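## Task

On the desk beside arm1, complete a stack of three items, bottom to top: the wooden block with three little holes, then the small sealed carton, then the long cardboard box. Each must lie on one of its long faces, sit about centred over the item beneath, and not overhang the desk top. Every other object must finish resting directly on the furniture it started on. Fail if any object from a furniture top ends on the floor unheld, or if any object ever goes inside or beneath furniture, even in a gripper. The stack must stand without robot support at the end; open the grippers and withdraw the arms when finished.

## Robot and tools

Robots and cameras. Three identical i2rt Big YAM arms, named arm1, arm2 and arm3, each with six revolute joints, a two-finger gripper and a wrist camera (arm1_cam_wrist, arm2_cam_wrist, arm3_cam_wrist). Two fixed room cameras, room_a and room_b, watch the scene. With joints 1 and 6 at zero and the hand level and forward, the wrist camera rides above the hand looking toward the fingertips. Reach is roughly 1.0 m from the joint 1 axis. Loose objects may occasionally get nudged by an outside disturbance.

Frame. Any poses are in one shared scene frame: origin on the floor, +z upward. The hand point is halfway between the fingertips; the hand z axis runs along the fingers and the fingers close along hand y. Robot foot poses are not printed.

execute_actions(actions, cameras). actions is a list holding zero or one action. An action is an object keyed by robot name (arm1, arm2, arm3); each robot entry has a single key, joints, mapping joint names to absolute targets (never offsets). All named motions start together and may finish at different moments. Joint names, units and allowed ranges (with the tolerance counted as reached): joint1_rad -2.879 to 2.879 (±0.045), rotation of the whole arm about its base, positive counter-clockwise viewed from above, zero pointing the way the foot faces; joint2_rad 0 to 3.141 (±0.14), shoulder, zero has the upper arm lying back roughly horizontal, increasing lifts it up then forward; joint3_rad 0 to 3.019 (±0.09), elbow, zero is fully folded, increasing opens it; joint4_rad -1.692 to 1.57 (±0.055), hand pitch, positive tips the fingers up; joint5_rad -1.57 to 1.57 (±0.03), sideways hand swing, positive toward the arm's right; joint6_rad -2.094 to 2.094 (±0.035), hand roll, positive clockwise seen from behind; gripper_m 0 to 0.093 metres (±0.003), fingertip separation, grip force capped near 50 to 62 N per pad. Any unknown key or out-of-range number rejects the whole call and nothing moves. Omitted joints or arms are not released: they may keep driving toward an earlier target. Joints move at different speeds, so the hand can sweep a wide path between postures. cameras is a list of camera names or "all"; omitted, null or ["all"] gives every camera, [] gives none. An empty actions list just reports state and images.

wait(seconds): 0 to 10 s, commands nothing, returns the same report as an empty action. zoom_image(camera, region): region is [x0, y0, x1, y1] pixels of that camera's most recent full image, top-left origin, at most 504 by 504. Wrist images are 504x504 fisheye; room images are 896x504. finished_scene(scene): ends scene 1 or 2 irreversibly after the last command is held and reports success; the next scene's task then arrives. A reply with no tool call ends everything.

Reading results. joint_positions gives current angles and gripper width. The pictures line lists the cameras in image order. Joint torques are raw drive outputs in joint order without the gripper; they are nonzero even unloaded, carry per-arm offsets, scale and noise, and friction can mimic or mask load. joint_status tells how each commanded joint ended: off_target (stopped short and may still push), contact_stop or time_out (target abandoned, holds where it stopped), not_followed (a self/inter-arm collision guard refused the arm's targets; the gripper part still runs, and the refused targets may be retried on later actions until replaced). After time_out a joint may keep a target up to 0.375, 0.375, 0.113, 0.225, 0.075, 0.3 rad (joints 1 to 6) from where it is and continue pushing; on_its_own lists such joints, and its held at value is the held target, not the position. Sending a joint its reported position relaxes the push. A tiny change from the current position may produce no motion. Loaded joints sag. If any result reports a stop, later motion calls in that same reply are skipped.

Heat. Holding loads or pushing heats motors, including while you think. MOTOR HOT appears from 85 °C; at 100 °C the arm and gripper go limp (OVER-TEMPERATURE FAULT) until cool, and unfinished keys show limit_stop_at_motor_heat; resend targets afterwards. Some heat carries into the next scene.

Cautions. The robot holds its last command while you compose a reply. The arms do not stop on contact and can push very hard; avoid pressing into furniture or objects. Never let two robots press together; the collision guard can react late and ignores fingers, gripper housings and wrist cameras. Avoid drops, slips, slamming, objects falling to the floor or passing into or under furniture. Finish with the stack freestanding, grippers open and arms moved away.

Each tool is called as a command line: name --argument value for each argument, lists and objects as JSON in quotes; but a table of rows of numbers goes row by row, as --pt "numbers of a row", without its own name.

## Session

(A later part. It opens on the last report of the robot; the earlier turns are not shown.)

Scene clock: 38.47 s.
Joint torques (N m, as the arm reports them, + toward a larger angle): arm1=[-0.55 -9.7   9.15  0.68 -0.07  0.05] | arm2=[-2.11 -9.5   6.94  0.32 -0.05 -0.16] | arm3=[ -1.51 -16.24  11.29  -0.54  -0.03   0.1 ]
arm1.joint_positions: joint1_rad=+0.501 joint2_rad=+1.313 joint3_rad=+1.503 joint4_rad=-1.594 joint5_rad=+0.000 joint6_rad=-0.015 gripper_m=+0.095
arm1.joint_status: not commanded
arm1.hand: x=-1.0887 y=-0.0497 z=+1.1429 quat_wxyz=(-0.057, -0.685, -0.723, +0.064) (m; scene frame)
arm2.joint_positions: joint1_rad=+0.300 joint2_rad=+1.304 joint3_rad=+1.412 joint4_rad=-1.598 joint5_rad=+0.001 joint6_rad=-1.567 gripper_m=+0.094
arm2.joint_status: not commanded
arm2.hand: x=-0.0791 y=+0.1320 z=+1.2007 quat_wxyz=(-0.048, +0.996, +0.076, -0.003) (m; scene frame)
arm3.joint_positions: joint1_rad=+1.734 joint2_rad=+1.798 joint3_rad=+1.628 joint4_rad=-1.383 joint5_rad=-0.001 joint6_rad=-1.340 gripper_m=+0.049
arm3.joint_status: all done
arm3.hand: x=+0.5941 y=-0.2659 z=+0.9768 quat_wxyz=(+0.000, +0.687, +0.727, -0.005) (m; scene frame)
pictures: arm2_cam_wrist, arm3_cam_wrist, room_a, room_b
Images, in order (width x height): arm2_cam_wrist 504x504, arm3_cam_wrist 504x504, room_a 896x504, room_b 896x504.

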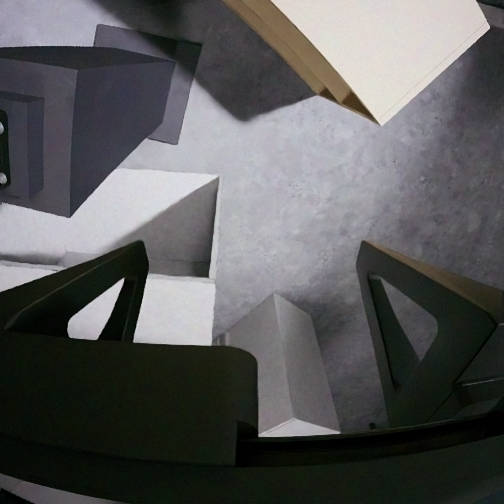

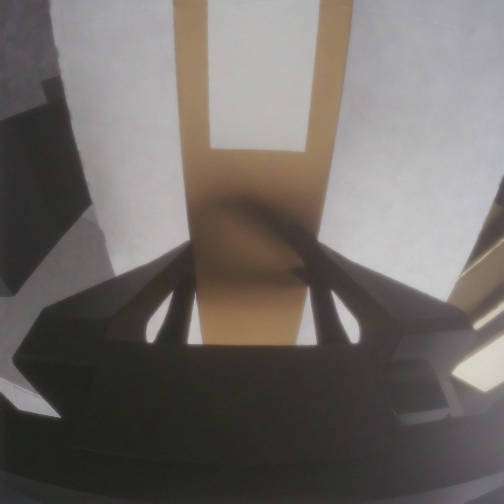

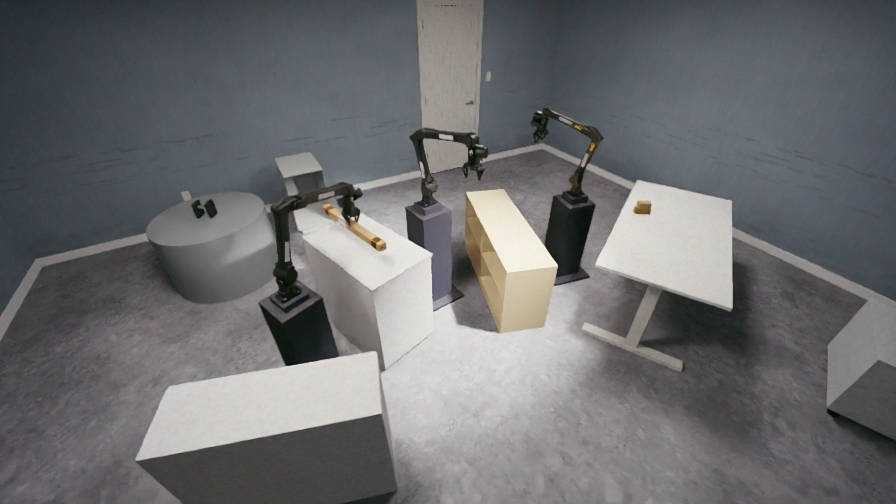

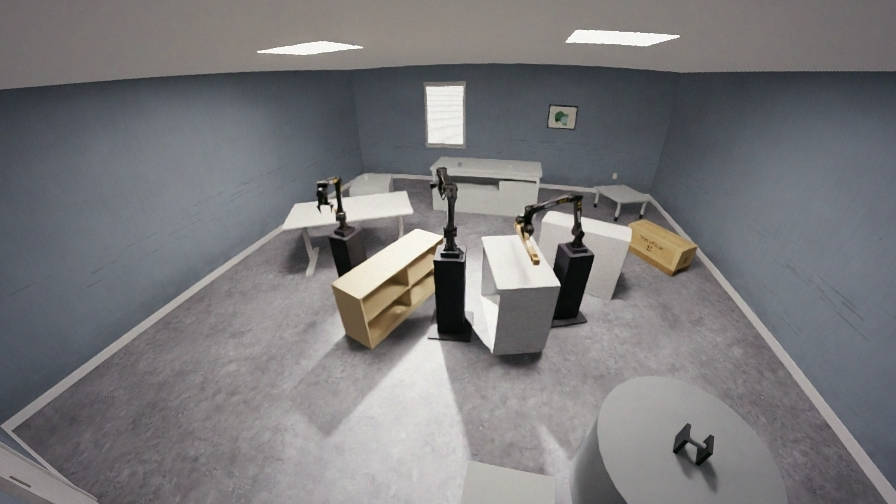

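execute_actions --actions '[{"arm3":{"joints":{"joint2_rad":1.865,"joint3_rad":1.455,"joint4_rad":-1.145}},"arm2":{"joints":{"joint1_rad":-0.6}}}]' --cameras '["arm3_cam_wrist","arm2_cam_wrist","room_a","room_b"]'

zoom_image --camera "room_b" --region '[460,180,600,300]'

zoom_image --camera "room_a" --region '[280,170,450,300]'

Scene clock: 40.80 s.
Joint torques (N m, as the arm reports them, + toward a larger angle): arm1=[-0.54 -9.71  9.15  0.68 -0.07  0.05] | arm2=[-1.67 -9.69  6.97  0.34 -0.05 -0.18] | arm3=[ -1.3  -17.64  10.27   0.79  -0.03   0.1 ]
arm1.joint_positions: joint1_rad=+0.501 joint2_rad=+1.313 joint3_rad=+1.503 joint4_rad=-1.594 joint5_rad=+0.000 joint6_rad=-0.015 gripper_m=+0.095
arm1.joint_status: not commanded
arm1.hand: x=-1.0887 y=-0.0497 z=+1.1429 quat_wxyz=(-0.057, -0.685, -0.723, +0.064) (m; scene frame)
arm2.joint_positions: joint1_rad=-0.599 joint2_rad=+1.304 joint3_rad=+1.412 joint4_rad=-1.598 joint5_rad=+0.001 joint6_rad=-1.567 gripper_m=+0.094
arm2.joint_status: all done
arm2.hand: x=+0.2428 y=+0.0342 z=+1.1988 quat_wxyz=(-0.044, +0.930, -0.365, +0.012) (m; scene frame)
arm3.joint_positions: joint1_rad=+1.734 joint2_rad=+1.864 joint3_rad=+1.445 joint4_rad=-1.163 joint5_rad=-0.001 joint6_rad=-1.340 gripper_m=+0.049
arm3.joint_status: all done
arm3.hand: x=+0.6062 y=-0.2627 z=+0.8751 quat_wxyz=(+0.007, +0.687, +0.727, +0.008) (m; scene frame)
pictures: arm2_cam_wrist, arm3_cam_wrist, room_a, room_b
Images, in order (width x height): arm2_cam_wrist 504x504, arm3_cam_wrist 504x504, room_a 896x504, room_b 896x504.

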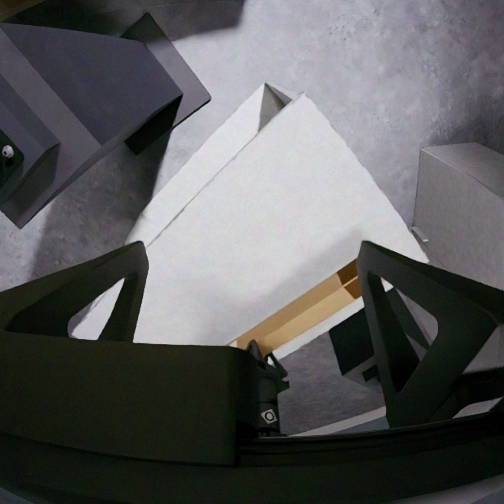

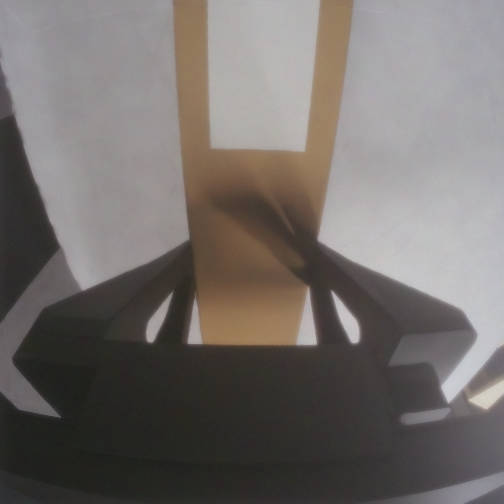

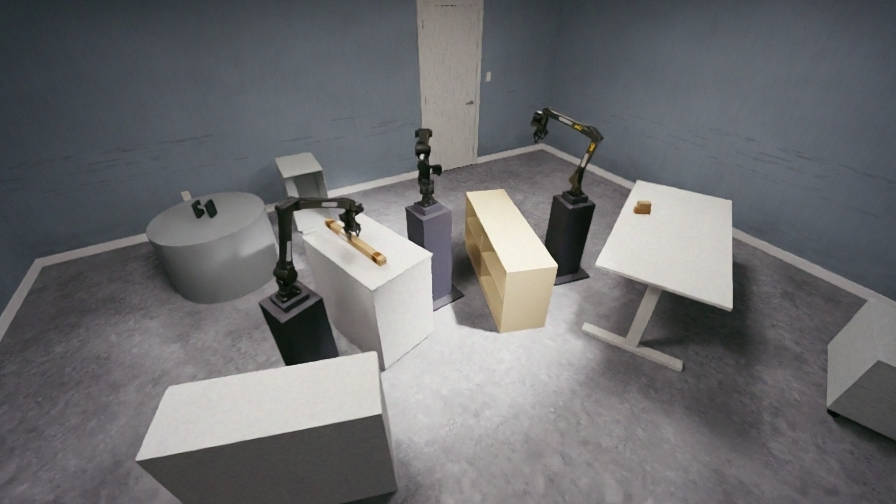

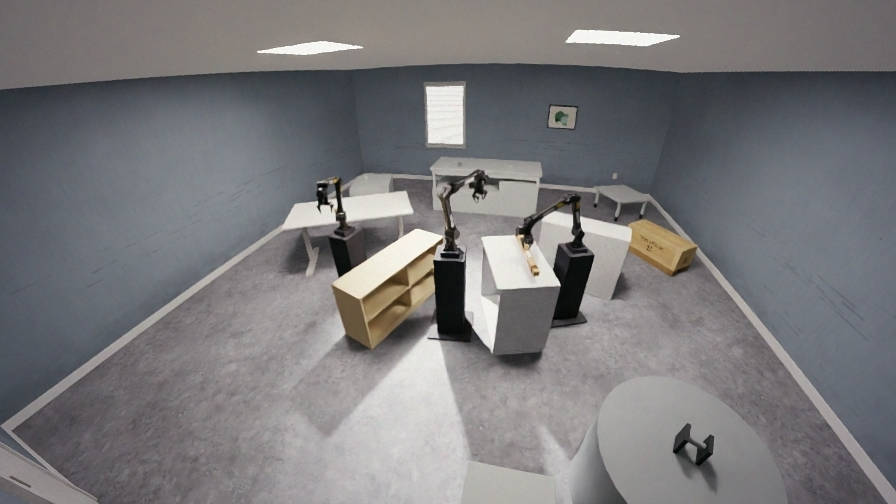

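Region (460, 180, 600, 300) of room_b's 896x504 image, scaled by 3.600, with more detail than that image has; it fills the top 432 rows of this view, and the rest is white.

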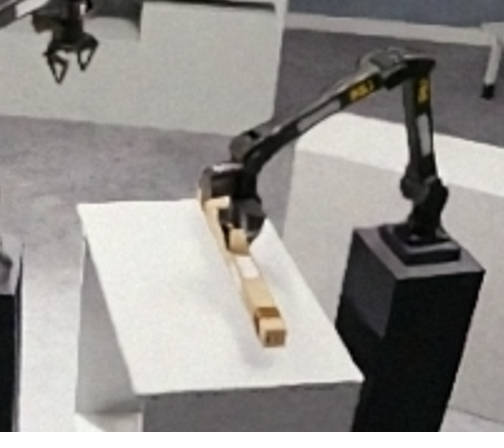

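Region (280, 170, 450, 300) of room_a's 896x504 image, scaled by 2.965, with more detail than that image has; it fills the top 385 rows of this view, and the rest is white.

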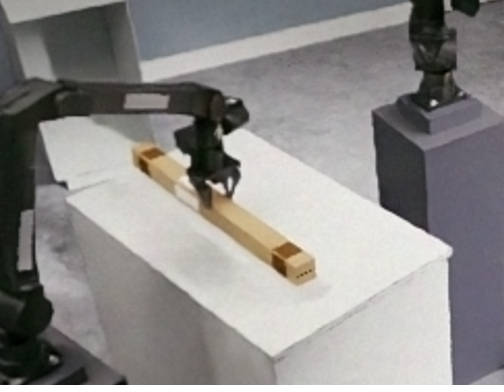

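execute_actions --actions '[{"arm3":{"joints":{"joint2_rad":1.885,"joint3_rad":1.37,"joint4_rad":-1.035}}}]' --cameras '["arm3_cam_wrist","room_a","room_b"]'

zoom_image --camera "room_a" --region '[300,200,420,290]'

Scene clock: 42.67 s.
Joint torques (N m, as the arm reports them, + toward a larger angle): arm1=[-0.52 -9.73  9.15  0.68 -0.07  0.05] | arm2=[-1.65 -9.52  7.    0.36 -0.07 -0.16] | arm3=[ -1.28 -15.8    9.41   0.85  -0.04   0.1 ]
arm1.joint_positions: joint1_rad=+0.501 joint2_rad=+1.313 joint3_rad=+1.503 joint4_rad=-1.594 joint5_rad=+0.000 joint6_rad=-0.015 gripper_m=+0.095
arm1.joint_status: not commanded
arm1.hand: x=-1.0887 y=-0.0497 z=+1.1429 quat_wxyz=(-0.057, -0.685, -0.723, +0.064) (m; scene frame)
arm2.joint_positions: joint1_rad=-0.599 joint2_rad=+1.304 joint3_rad=+1.412 joint4_rad=-1.598 joint5_rad=+0.001 joint6_rad=-1.567 gripper_m=+0.094
arm2.joint_status: not commanded
arm2.hand: x=+0.2428 y=+0.0342 z=+1.1988 quat_wxyz=(-0.044, +0.930, -0.365, +0.012) (m; scene frame)
arm3.joint_positions: joint1_rad=+1.734 joint2_rad=+1.867 joint3_rad=+1.365 joint4_rad=-1.053 joint5_rad=-0.001 joint6_rad=-1.340 gripper_m=+0.049
arm3.joint_status: all done
arm3.hand: x=+0.6125 y=-0.2610 z=+0.8468 quat_wxyz=(+0.000, +0.687, +0.727, -0.004) (m; scene frame)
pictures: arm3_cam_wrist, room_a, room_b
Images, in order (width x height): arm3_cam_wrist 504x504, room_a 896x504, room_b 896x504.

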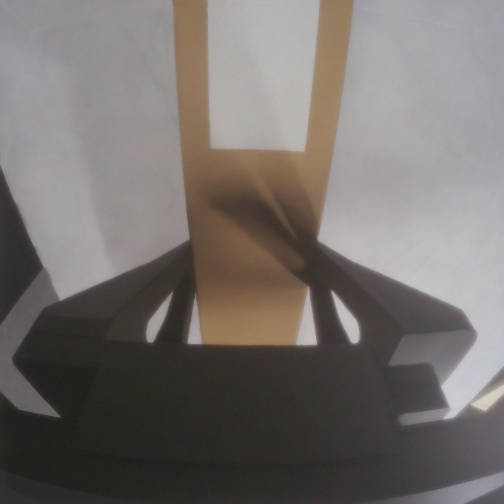

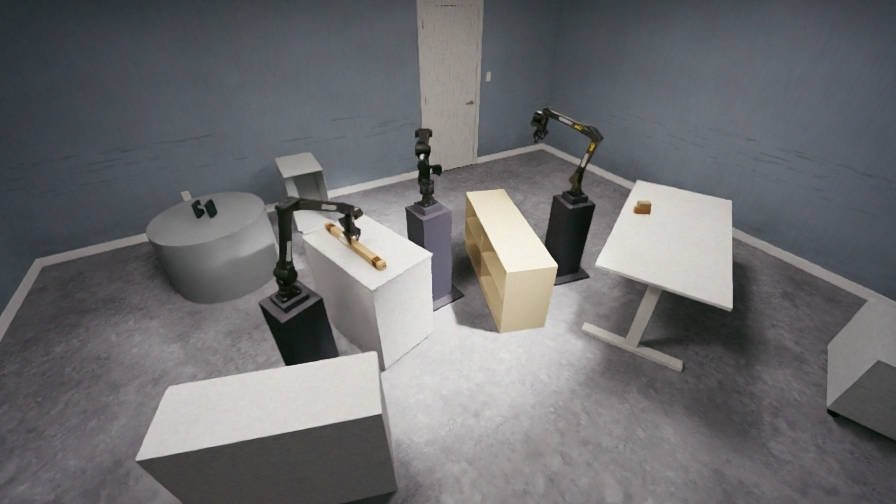

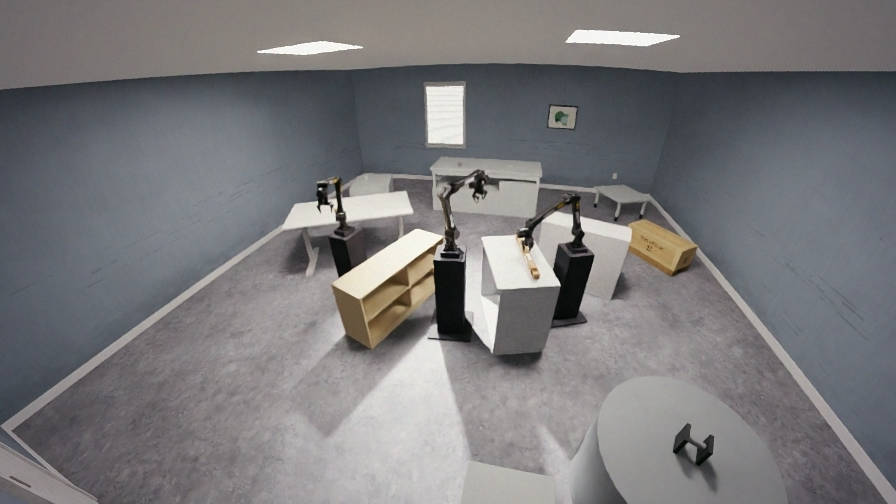

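Region (300, 200, 420, 290) of room_a's 896x504 image, scaled by 4.200, with more detail than that image has; it fills the top 378 rows of this view, and the rest is white.

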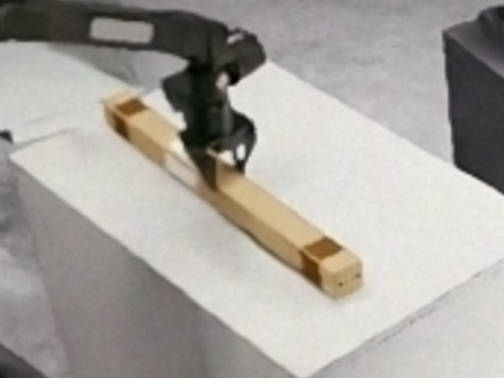

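execute_actions --actions '[{"arm3":{"joints":{"joint2_rad":1.92}}}]' --cameras '["room_a"]'

zoom_image --camera "room_a" --region '[300,200,420,290]'

Scene clock: 43.97 s.
Joint torques (N m, as the arm reports them, + toward a larger angle): arm1=[-0.58 -9.73  9.15  0.69 -0.08  0.05] | arm2=[-1.96 -9.94  6.96  0.28 -0.05 -0.16] | arm3=[ -1.31 -15.36   9.16   0.73  -0.04   0.09]
arm1.joint_positions: joint1_rad=+0.501 joint2_rad=+1.313 joint3_rad=+1.503 joint4_rad=-1.594 joint5_rad=+0.000 joint6_rad=-0.015 gripper_m=+0.095
arm1.joint_status: not commanded
arm1.hand: x=-1.0887 y=-0.0497 z=+1.1429 quat_wxyz=(-0.057, -0.685, -0.723, +0.064) (m; scene frame)
arm2.joint_positions: joint1_rad=-0.599 joint2_rad=+1.304 joint3_rad=+1.412 joint4_rad=-1.598 joint5_rad=+0.001 joint6_rad=-1.567 gripper_m=+0.094
arm2.joint_status: not commanded
arm2.hand: x=+0.2428 y=+0.0342 z=+1.1988 quat_wxyz=(-0.044, +0.930, -0.365, +0.012) (m; scene frame)
arm3.joint_positions: joint1_rad=+1.734 joint2_rad=+1.896 joint3_rad=+1.365 joint4_rad=-1.051 joint5_rad=-0.001 joint6_rad=-1.340 gripper_m=+0.049
arm3.joint_status: all done
arm3.hand: x=+0.6148 y=-0.2603 z=+0.8320 quat_wxyz=(+0.007, +0.687, +0.727, +0.007) (m; scene frame)
pictures: room_a
Images, in order (width x height): room_a 896x504.

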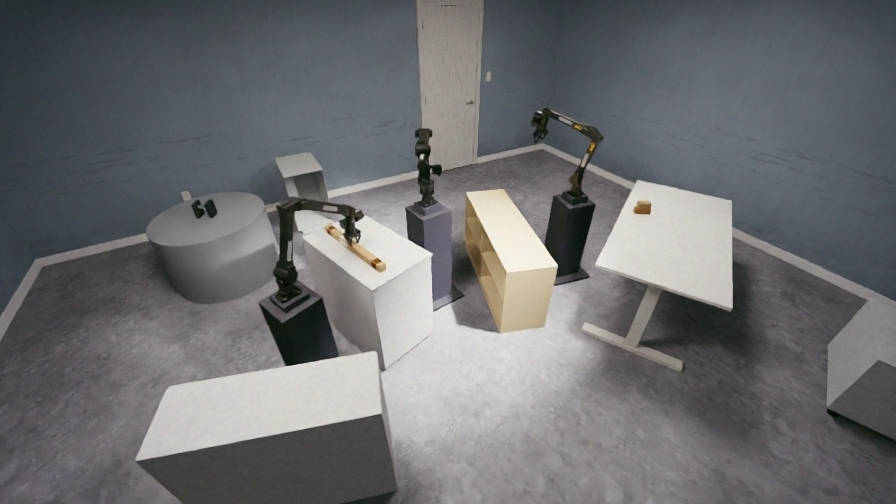

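Region (300, 200, 420, 290) of room_a's 896x504 image, scaled by 4.200, with more detail than that image has; it fills the top 378 rows of this view, and the rest is white.

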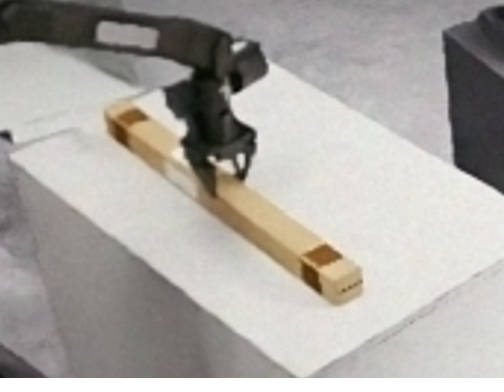

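execute_actions --actions '[{"arm3":{"joints":{"joint2_rad":1.945}}}]' --cameras '["room_a"]'

Scene clock: 44.63 s.
Joint torques (N m, as the arm reports them, + toward a larger angle): arm1=[-0.57 -9.75  9.16  0.68 -0.07  0.05] | arm2=[-1.55 -9.72  6.95  0.32 -0.06 -0.16] | arm3=[ -1.28 -13.43   9.16   0.76  -0.04   0.1 ]
arm1.joint_positions: joint1_rad=+0.501 joint2_rad=+1.313 joint3_rad=+1.503 joint4_rad=-1.594 joint5_rad=+0.000 joint6_rad=-0.015 gripper_m=+0.095
arm1.joint_status: not commanded
arm1.hand: x=-1.0887 y=-0.0497 z=+1.1429 quat_wxyz=(-0.057, -0.685, -0.723, +0.064) (m; scene frame)
arm2.joint_positions: joint1_rad=-0.599 joint2_rad=+1.304 joint3_rad=+1.412 joint4_rad=-1.598 joint5_rad=+0.001 joint6_rad=-1.567 gripper_m=+0.094
arm2.joint_status: not commanded
arm2.hand: x=+0.2428 y=+0.0342 z=+1.1988 quat_wxyz=(-0.044, +0.930, -0.365, +0.012) (m; scene frame)
arm3.joint_positions: joint1_rad=+1.734 joint2_rad=+1.897 joint3_rad=+1.365 joint4_rad=-1.051 joint5_rad=-0.001 joint6_rad=-1.340 gripper_m=+0.049
arm3.joint_status: all done
arm3.hand: x=+0.6149 y=-0.2603 z=+0.8316 quat_wxyz=(+0.007, +0.687, +0.727, +0.008) (m; scene frame)
pictures: room_a
Images, in order (width x height): room_a 896x504.

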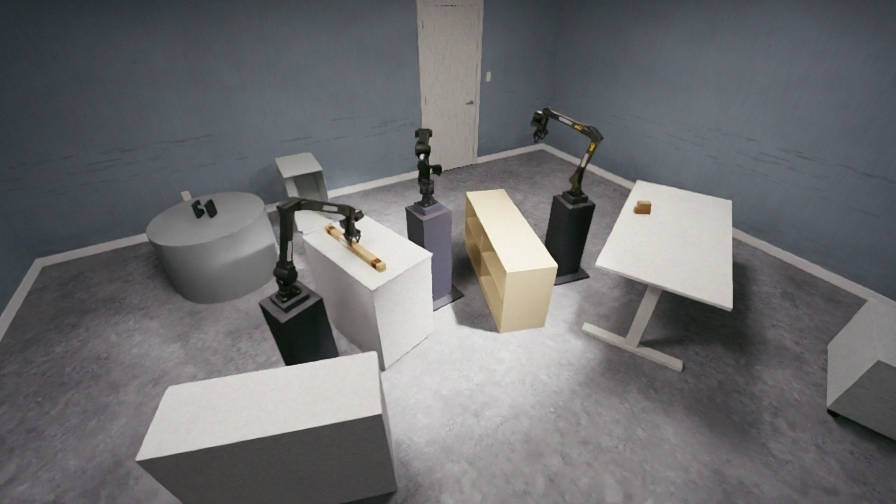

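execute_actions --actions '[{"arm3":{"joints":{"joint2_rad":1.89,"gripper_m":0.093}}}]' --cameras '["arm3_cam_wrist"]'

execute_actions --actions '[{"arm3":{"joints":{"joint2_rad":1.55,"joint3_rad":1.45,"joint4_rad":-1.3}},"arm2":{"joints":{"joint1_rad":-1.0}}}]' --cameras '["room_a","room_b"]'

Scene clock: 45.60 s.
Joint torques (N m, as the arm reports them, + toward a larger angle): arm1=[-0.55 -9.74  9.15  0.68 -0.07  0.05] | arm2=[-1.77 -9.73  7.02  0.35 -0.06 -0.18] | arm3=[ -1.34 -17.61   9.18   0.74  -0.04   0.09]
arm1.joint_positions: joint1_rad=+0.501 joint2_rad=+1.313 joint3_rad=+1.503 joint4_rad=-1.594 joint5_rad=+0.000 joint6_rad=-0.015 gripper_m=+0.095
arm1.joint_status: not commanded
arm1.hand: x=-1.0887 y=-0.0497 z=+1.1429 quat_wxyz=(-0.057, -0.685, -0.723, +0.064) (m; scene frame)
arm2.joint_positions: joint1_rad=-0.599 joint2_rad=+1.304 joint3_rad=+1.412 joint4_rad=-1.598 joint5_rad=+0.001 joint6_rad=-1.567 gripper_m=+0.094
arm2.joint_status: not commanded
arm2.hand: x=+0.2428 y=+0.0342 z=+1.1988 quat_wxyz=(-0.044, +0.930, -0.365, +0.012) (m; scene frame)
arm3.joint_positions: joint1_rad=+1.734 joint2_rad=+1.895 joint3_rad=+1.365 joint4_rad=-1.051 joint5_rad=-0.001 joint6_rad=-1.340 gripper_m=+0.093
arm3.joint_status: all done
arm3.hand: x=+0.6148 y=-0.2603 z=+0.8322 quat_wxyz=(+0.007, +0.687, +0.727, +0.007) (m; scene frame)
pictures: arm3_cam_wrist
Images, in order (width x height): arm3_cam_wrist 504x504.

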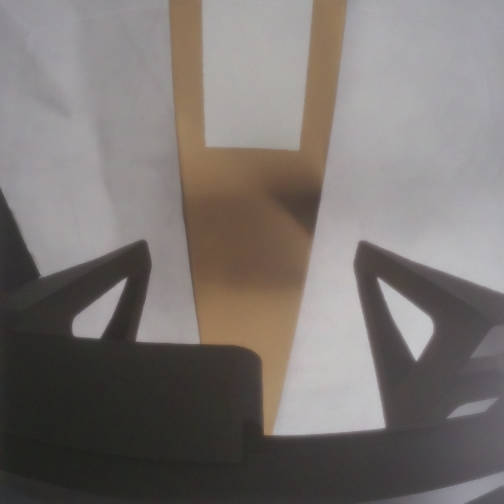

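Scene clock: 46.93 s.
Joint torques (N m, as the arm reports them, + toward a larger angle): arm1=[-0.53 -9.73  9.15  0.68 -0.07  0.05] | arm2=[-1.22 -9.79  7.02  0.31 -0.05 -0.15] | arm3=[ -1.28 -12.24  11.71  -0.26  -0.03   0.12]
arm1.joint_positions: joint1_rad=+0.501 joint2_rad=+1.313 joint3_rad=+1.503 joint4_rad=-1.594 joint5_rad=+0.000 joint6_rad=-0.015 gripper_m=+0.095
arm1.joint_status: not commanded
arm1.hand: x=-1.0887 y=-0.0497 z=+1.1429 quat_wxyz=(-0.057, -0.685, -0.723, +0.064) (m; scene frame)
arm2.joint_positions: joint1_rad=-1.004 joint2_rad=+1.304 joint3_rad=+1.412 joint4_rad=-1.598 joint5_rad=+0.001 joint6_rad=-1.567 gripper_m=+0.094
arm2.joint_status: all done
arm2.hand: x=+0.3337 y=-0.0921 z=+1.1969 quat_wxyz=(-0.040, +0.838, -0.544, +0.018) (m; scene frame)
arm3.joint_positions: joint1_rad=+1.734 joint2_rad=+1.534 joint3_rad=+1.439 joint4_rad=-1.282 joint5_rad=-0.001 joint6_rad=-1.340 gripper_m=+0.093
arm3.joint_status: all done
arm3.hand: x=+0.6420 y=-0.2515 z=+1.0378 quat_wxyz=(-0.044, +0.684, +0.724, -0.081) (m; scene frame)
pictures: room_a, room_b
Images, in order (width x height): room_a 896x504, room_b 896x504.

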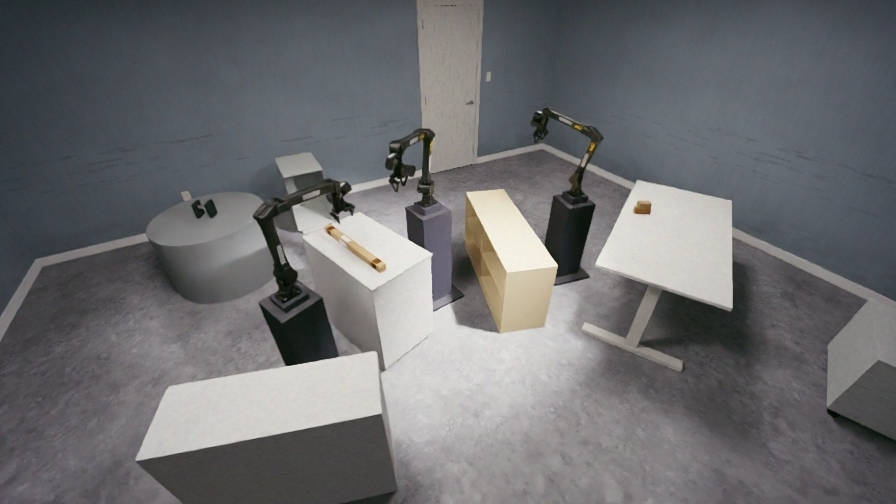

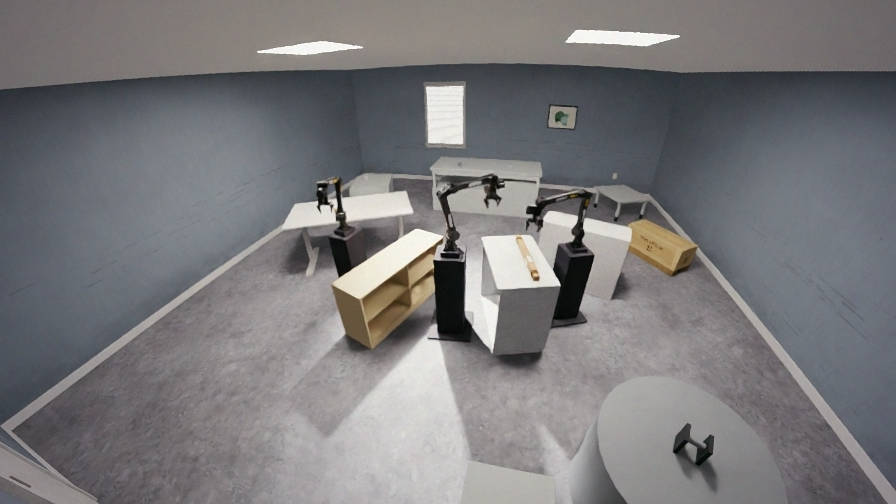

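execute_actions --actions '[{"arm3":{"joints":{"joint1_rad":0.6,"joint2_rad":1.2}},"arm2":{"joints":{"joint1_rad":-1.435,"joint6_rad":-1.65,"joint2_rad":1.6,"joint3_rad":1.6,"joint4_rad":-1.5}}}]' --cameras '["room_a","room_b"]'

execute_actions --actions '[{"arm3":{"joints":{"joint1_rad":0.2}},"arm2":{"joints":{"joint2_rad":2.155,"joint3_rad":1.76,"joint4_rad":-1.15}}}]' --cameras '["arm2_cam_wrist","room_a","room_b"]'

Scene clock: 49.53 s.
Joint torques (N m, as the arm reports them, + toward a larger angle): arm1=[-0.51 -9.71  9.16  0.68 -0.07  0.05] | arm2=[ -1.29 -15.29  11.     0.31  -0.07  -0.16] | arm3=[-0.64 -6.89 12.18  0.46 -0.06  0.15]
arm1.joint_positions: joint1_rad=+0.501 joint2_rad=+1.313 joint3_rad=+1.503 joint4_rad=-1.594 joint5_rad=+0.000 joint6_rad=-0.015 gripper_m=+0.095
arm1.joint_status: not commanded
arm1.hand: x=-1.0887 y=-0.0497 z=+1.1429 quat_wxyz=(-0.057, -0.685, -0.723, +0.064) (m; scene frame)
arm2.joint_positions: joint1_rad=-1.442 joint2_rad=+1.613 joint3_rad=+1.549 joint4_rad=-1.504 joint5_rad=+0.001 joint6_rad=-1.637 gripper_m=+0.094
arm2.joint_status: all done
arm2.hand: x=+0.4677 y=-0.2573 z=+1.1198 quat_wxyz=(-0.005, +0.725, -0.689, -0.005) (m; scene frame)
arm3.joint_positions: joint1_rad=+0.601 joint2_rad=+1.193 joint3_rad=+1.439 joint4_rad=-1.282 joint5_rad=+0.000 joint6_rad=-1.340 gripper_m=+0.093
arm3.joint_status: all done
arm3.hand: x=+0.8310 y=+0.2219 z=+1.1941 quat_wxyz=(-0.233, +0.936, +0.237, -0.117) (m; scene frame)
pictures: room_a, room_b
Images, in order (width x height): room_a 896x504, room_b 896x504.

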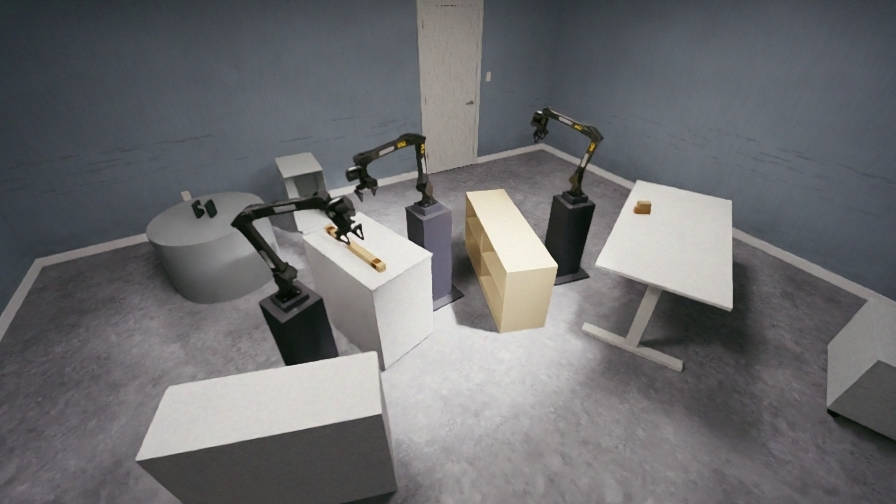

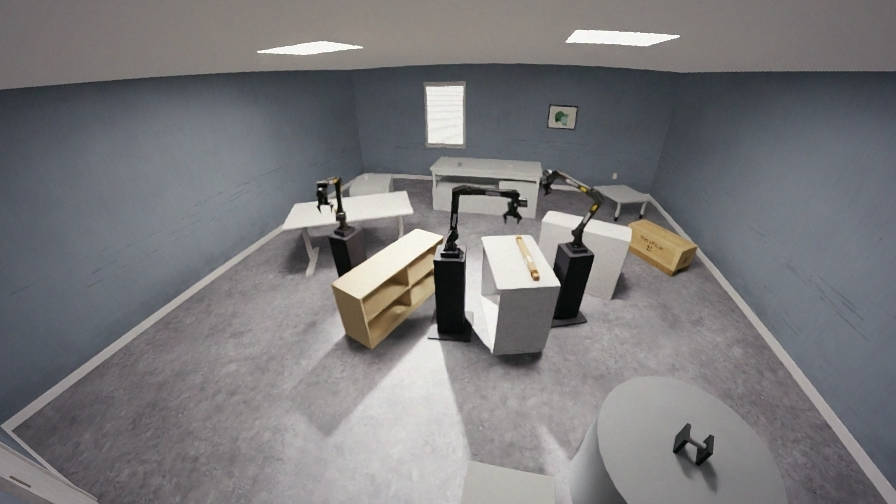

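Scene clock: 50.97 s.
Joint torques (N m, as the arm reports them, + toward a larger angle): arm1=[-0.55 -9.73  9.16  0.68 -0.07  0.05] | arm2=[ -0.65 -22.72   7.64   0.57  -0.05  -0.18] | arm3=[-0.78 -7.7  12.04  0.43 -0.06  0.15]
arm1.joint_positions: joint1_rad=+0.501 joint2_rad=+1.313 joint3_rad=+1.503 joint4_rad=-1.594 joint5_rad=+0.000 joint6_rad=-0.015 gripper_m=+0.095
arm1.joint_status: not commanded
arm1.hand: x=-1.0887 y=-0.0497 z=+1.1429 quat_wxyz=(-0.057, -0.685, -0.723, +0.064) (m; scene frame)
arm2.joint_positions: joint1_rad=-1.442 joint2_rad=+2.175 joint3_rad=+1.747 joint4_rad=-1.160 joint5_rad=+0.001 joint6_rad=-1.638 gripper_m=+0.094
arm2.joint_status: all done
arm2.hand: x=+0.6159 y=-0.2562 z=+0.8831 quat_wxyz=(+0.001, +0.725, -0.688, -0.012) (m; scene frame)
arm3.joint_positions: joint1_rad=+0.200 joint2_rad=+1.193 joint3_rad=+1.439 joint4_rad=-1.282 joint5_rad=+0.000 joint6_rad=-1.340 gripper_m=+0.093
arm3.joint_status: all done
arm3.hand: x=+0.9832 y=+0.3097 z=+1.1955 quat_wxyz=(-0.253, +0.964, +0.046, -0.068) (m; scene frame)
pictures: arm2_cam_wrist, room_a, room_b
Images, in order (width x height): arm2_cam_wrist 504x504, room_a 896x504, room_b 896x504.

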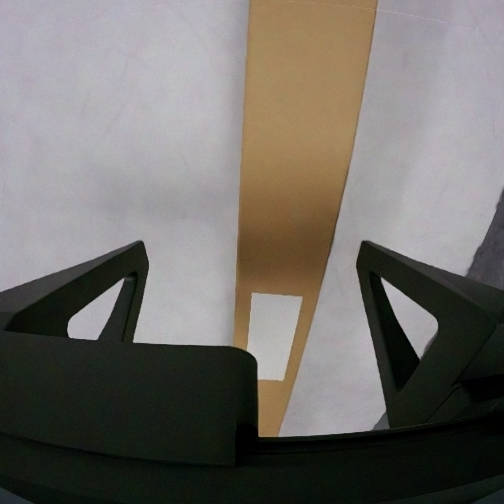

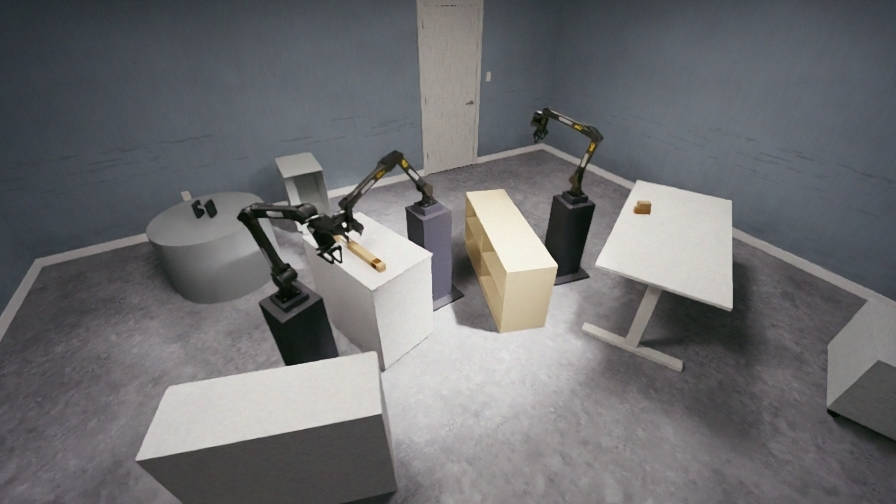

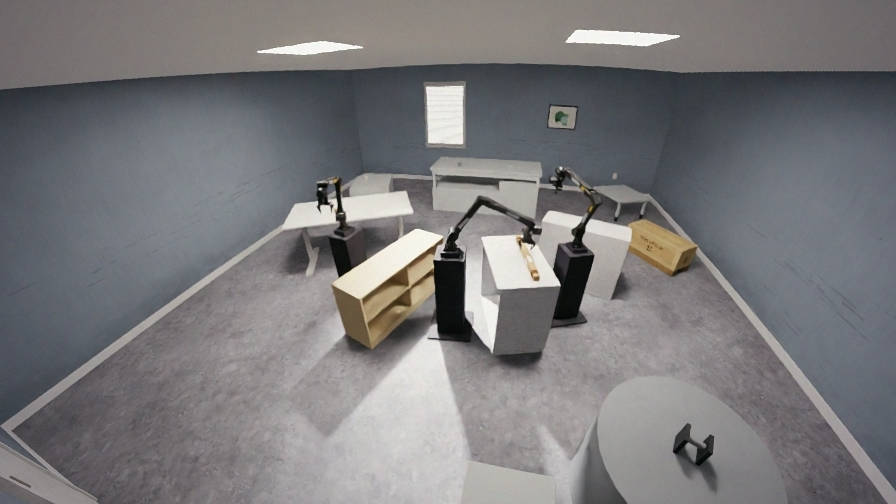

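execute_actions --actions '[{"arm2":{"joints":{"joint2_rad":2.265,"joint3_rad":1.785,"joint4_rad":-1.06}},"arm1":{"joints":{"joint1_rad":0.9,"joint6_rad":-1.55}}}]' --cameras '["arm2_cam_wrist","room_a"]'

Scene clock: 53.97 s.
Joint torques (N m, as the arm reports them, + toward a larger angle): arm1=[-0.74 -9.72  9.08  0.58 -0.18 -0.24] | arm2=[ -0.7  -20.48   8.93   0.76  -0.06  -0.17] | arm3=[-0.85 -7.73 12.05  0.42 -0.05  0.15]
arm1.joint_positions: joint1_rad=+0.903 joint2_rad=+1.313 joint3_rad=+1.503 joint4_rad=-1.594 joint5_rad=+0.000 joint6_rad=-1.532 gripper_m=+0.095
arm1.joint_status: all done
arm1.hand: x=-0.9308 y=-0.0113 z=+1.1408 quat_wxyz=(-0.013, +0.199, -0.976, +0.083) (m; scene frame)
arm2.joint_positions: joint1_rad=-1.442 joint2_rad=+2.255 joint3_rad=+1.747 joint4_rad=-1.071 joint5_rad=+0.001 joint6_rad=-1.638 gripper_m=+0.094
arm2.joint_status: all done
arm2.hand: x=+0.6253 y=-0.2556 z=+0.8336 quat_wxyz=(-0.002, +0.725, -0.688, -0.008) (m; scene frame)
arm3.joint_positions: joint1_rad=+0.200 joint2_rad=+1.193 joint3_rad=+1.439 joint4_rad=-1.282 joint5_rad=+0.000 joint6_rad=-1.340 gripper_m=+0.093
arm3.joint_status: not commanded
arm3.hand: x=+0.9832 y=+0.3097 z=+1.1955 quat_wxyz=(-0.253, +0.964, +0.046, -0.068) (m; scene frame)
pictures: arm2_cam_wrist, room_a
Images, in order (width x height): arm2_cam_wrist 504x504, room_a 896x504.

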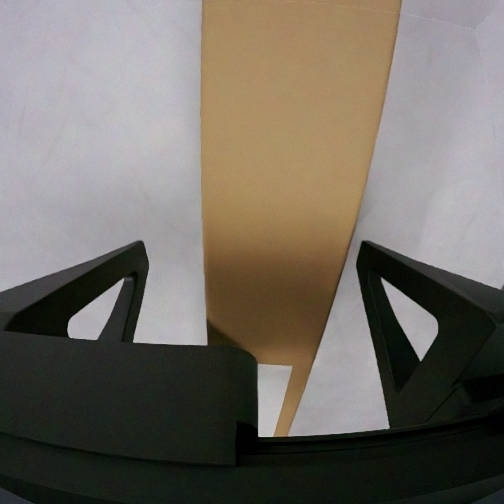

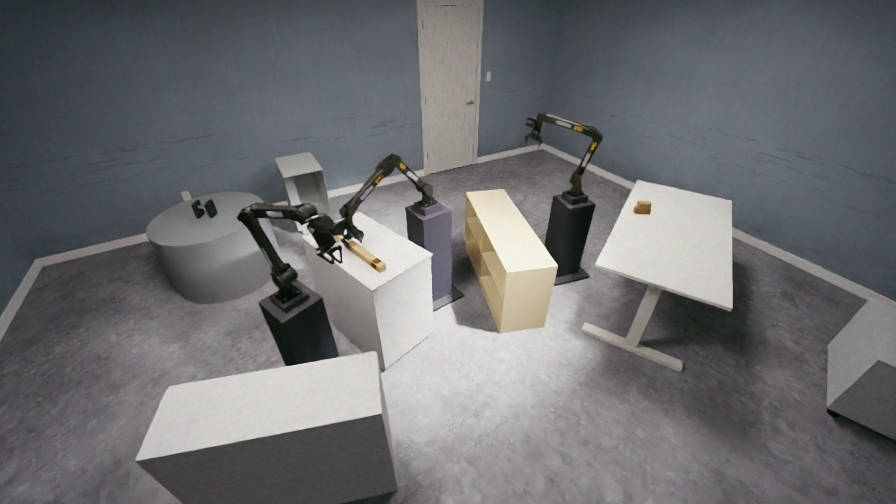

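execute_actions --actions '[{"arm2":{"joints":{"gripper_m":0.03}}}]' --cameras '["arm2_cam_wrist"]'

Scene clock: 55.03 s.
Joint torques (N m, as the arm reports them, + toward a larger angle): arm1=[-0.74 -9.74  9.09  0.58 -0.18 -0.22] | arm2=[ -0.96 -20.64   9.06   0.7   -0.08  -0.15] | arm3=[-0.82 -7.65 12.04  0.42 -0.06  0.16]
arm1.joint_positions: joint1_rad=+0.903 joint2_rad=+1.313 joint3_rad=+1.503 joint4_rad=-1.594 joint5_rad=+0.000 joint6_rad=-1.532 gripper_m=+0.095
arm1.joint_status: not commanded
arm1.hand: x=-0.9308 y=-0.0113 z=+1.1408 quat_wxyz=(-0.013, +0.199, -0.976, +0.083) (m; scene frame)
arm2.joint_positions: joint1_rad=-1.442 joint2_rad=+2.255 joint3_rad=+1.747 joint4_rad=-1.070 joint5_rad=+0.001 joint6_rad=-1.639 gripper_m=+0.049
arm2.joint_status: gripper_m off_target (ended at +0.049, target +0.030)
arm2.hand: x=+0.6255 y=-0.2556 z=+0.8336 quat_wxyz=(-0.002, +0.726, -0.688, -0.008) (m; scene frame)
arm3.joint_positions: joint1_rad=+0.200 joint2_rad=+1.193 joint3_rad=+1.439 joint4_rad=-1.282 joint5_rad=+0.000 joint6_rad=-1.340 gripper_m=+0.093
arm3.joint_status: not commanded
arm3.hand: x=+0.9832 y=+0.3097 z=+1.1955 quat_wxyz=(-0.253, +0.964, +0.046, -0.068) (m; scene frame)
pictures: arm2_cam_wrist
Images, in order (width x height): arm2_cam_wrist 504x504.

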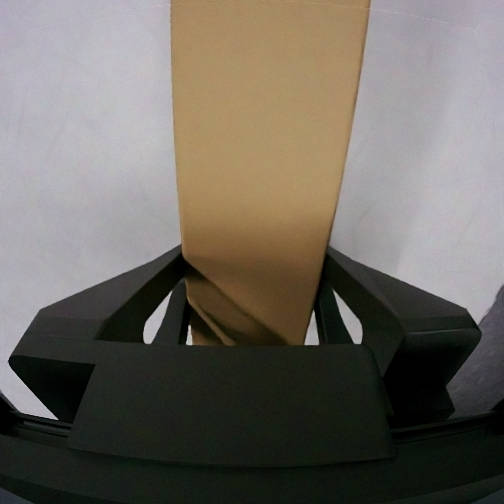

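execute_actions --actions '[{"arm2":{"joints":{"joint2_rad":2.09,"joint3_rad":1.92,"joint4_rad":-1.38}}}]' --cameras '["room_b"]'

execute_actions --actions '[{"arm2":{"joints":{"joint1_rad":1.245,"joint6_rad":-1.50}}}]' --cameras '["arm1_cam_wrist","arm2_cam_wrist","room_a","room_b"]'

Scene clock: 57.13 s.
Joint torques (N m, as the arm reports them, + toward a larger angle): arm1=[-0.74 -9.75  9.09  0.58 -0.18 -0.21] | arm2=[ -0.83 -18.99   9.72  -0.36  -0.05  -0.14] | arm3=[-0.75 -7.64 12.04  0.41 -0.05  0.16]
arm1.joint_positions: joint1_rad=+0.903 joint2_rad=+1.313 joint3_rad=+1.503 joint4_rad=-1.594 joint5_rad=+0.000 joint6_rad=-1.532 gripper_m=+0.095
arm1.joint_status: not commanded
arm1.hand: x=-0.9308 y=-0.0113 z=+1.1408 quat_wxyz=(-0.013, +0.199, -0.976, +0.083) (m; scene frame)
arm2.joint_positions: joint1_rad=-1.442 joint2_rad=+2.070 joint3_rad=+1.887 joint4_rad=-1.369 joint5_rad=+0.001 joint6_rad=-1.639 gripper_m=+0.049
arm2.joint_status: all done
arm2.hand: x=+0.6230 y=-0.2579 z=+0.9992 quat_wxyz=(-0.011, +0.726, -0.688, +0.002) (m; scene frame)
arm3.joint_positions: joint1_rad=+0.200 joint2_rad=+1.193 joint3_rad=+1.439 joint4_rad=-1.282 joint5_rad=+0.000 joint6_rad=-1.340 gripper_m=+0.093
arm3.joint_status: not commanded
arm3.hand: x=+0.9832 y=+0.3097 z=+1.1955 quat_wxyz=(-0.253, +0.964, +0.046, -0.068) (m; scene frame)
pictures: room_b
Images, in order (width x height): room_b 896x504.

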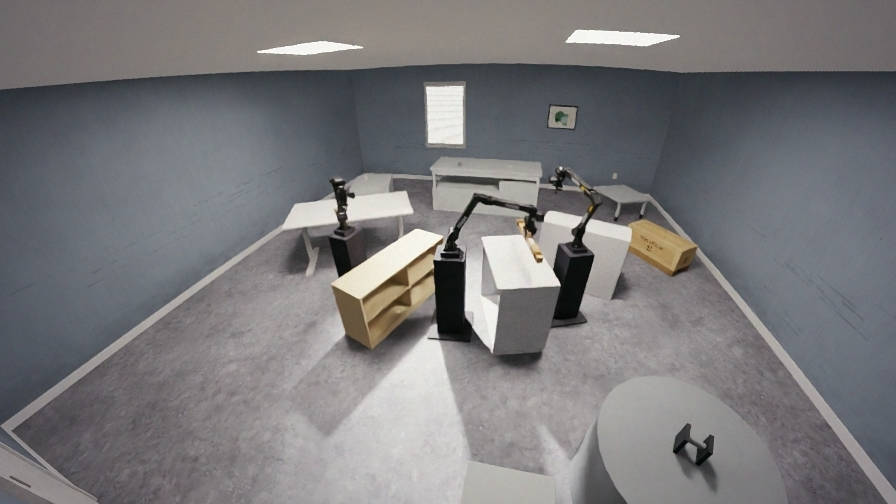

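Scene clock: 59.77 s.
Joint torques (N m, as the arm reports them, + toward a larger angle): arm1=[-0.73 -9.72  9.09  0.59 -0.18 -0.21] | arm2=[ -2.01 -19.61   9.74  -0.24   0.05   0.08] | arm3=[-0.76 -7.63 12.06  0.43 -0.05  0.15]
arm1.joint_positions: joint1_rad=+0.903 joint2_rad=+1.313 joint3_rad=+1.503 joint4_rad=-1.594 joint5_rad=+0.000 joint6_rad=-1.532 gripper_m=+0.095
arm1.joint_status: not commanded
arm1.hand: x=-0.9308 y=-0.0113 z=+1.1408 quat_wxyz=(-0.013, +0.199, -0.976, +0.083) (m; scene frame)
arm2.joint_positions: joint1_rad=+1.250 joint2_rad=+2.079 joint3_rad=+1.887 joint4_rad=-1.369 joint5_rad=-0.002 joint6_rad=-1.512 gripper_m=+0.049
arm2.joint_status: all done
arm2.hand: x=-0.5943 y=+0.0408 z=+0.9998 quat_wxyz=(-0.010, +0.866, +0.500, -0.001) (m; scene frame)
arm3.joint_positions: joint1_rad=+0.200 joint2_rad=+1.193 joint3_rad=+1.439 joint4_rad=-1.282 joint5_rad=+0.000 joint6_rad=-1.340 gripper_m=+0.093
arm3.joint_status: not commanded
arm3.hand: x=+0.9832 y=+0.3097 z=+1.1955 quat_wxyz=(-0.253, +0.964, +0.046, -0.068) (m; scene frame)
pictures: arm1_cam_wrist, arm2_cam_wrist, room_a, room_b
Images, in order (width x height): arm1_cam_wrist 504x504, arm2_cam_wrist 504x504, room_a 896x504, room_b 896x504.

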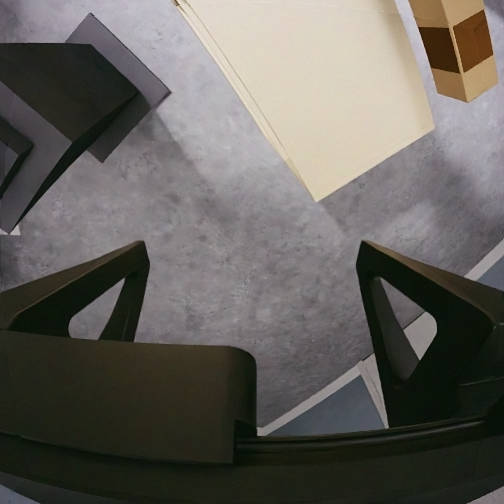

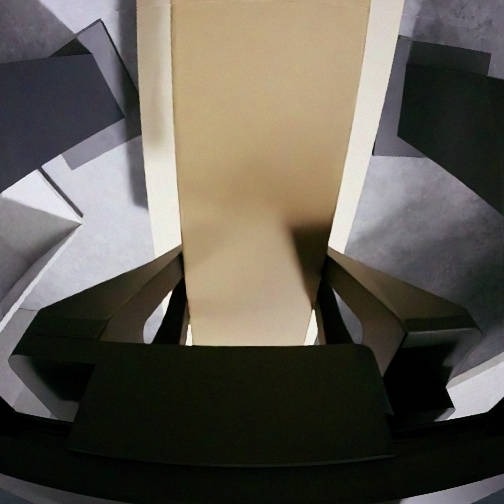

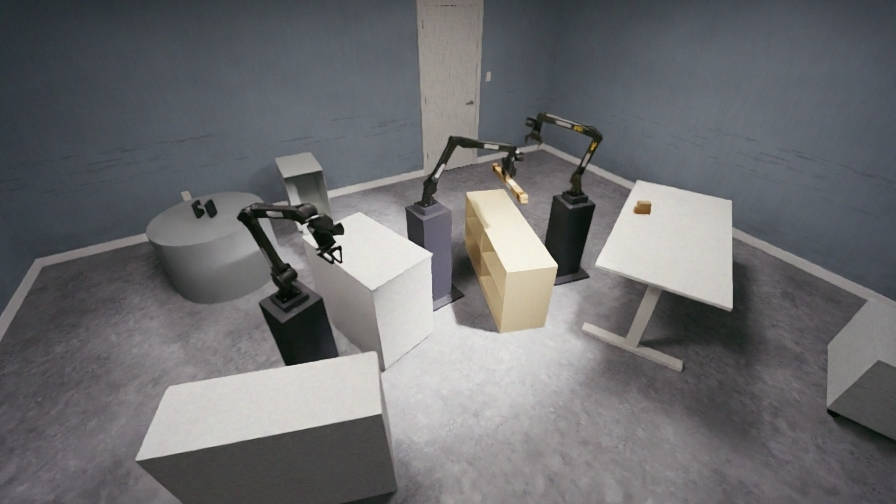

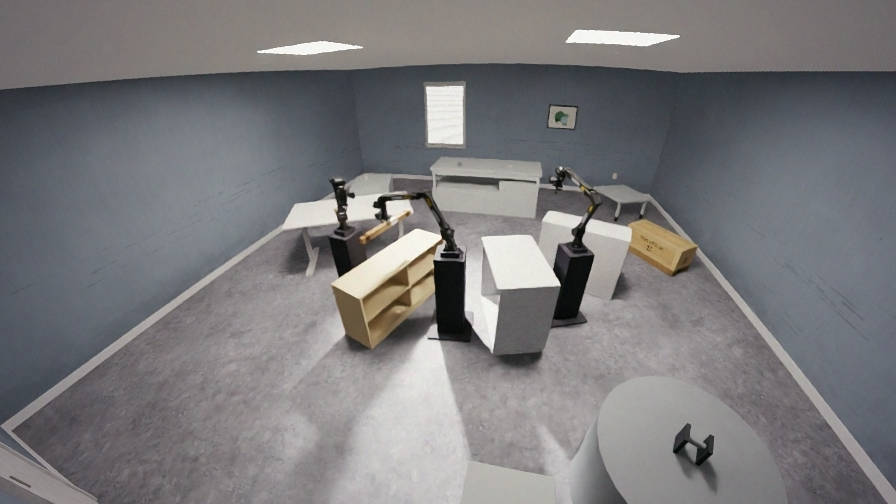

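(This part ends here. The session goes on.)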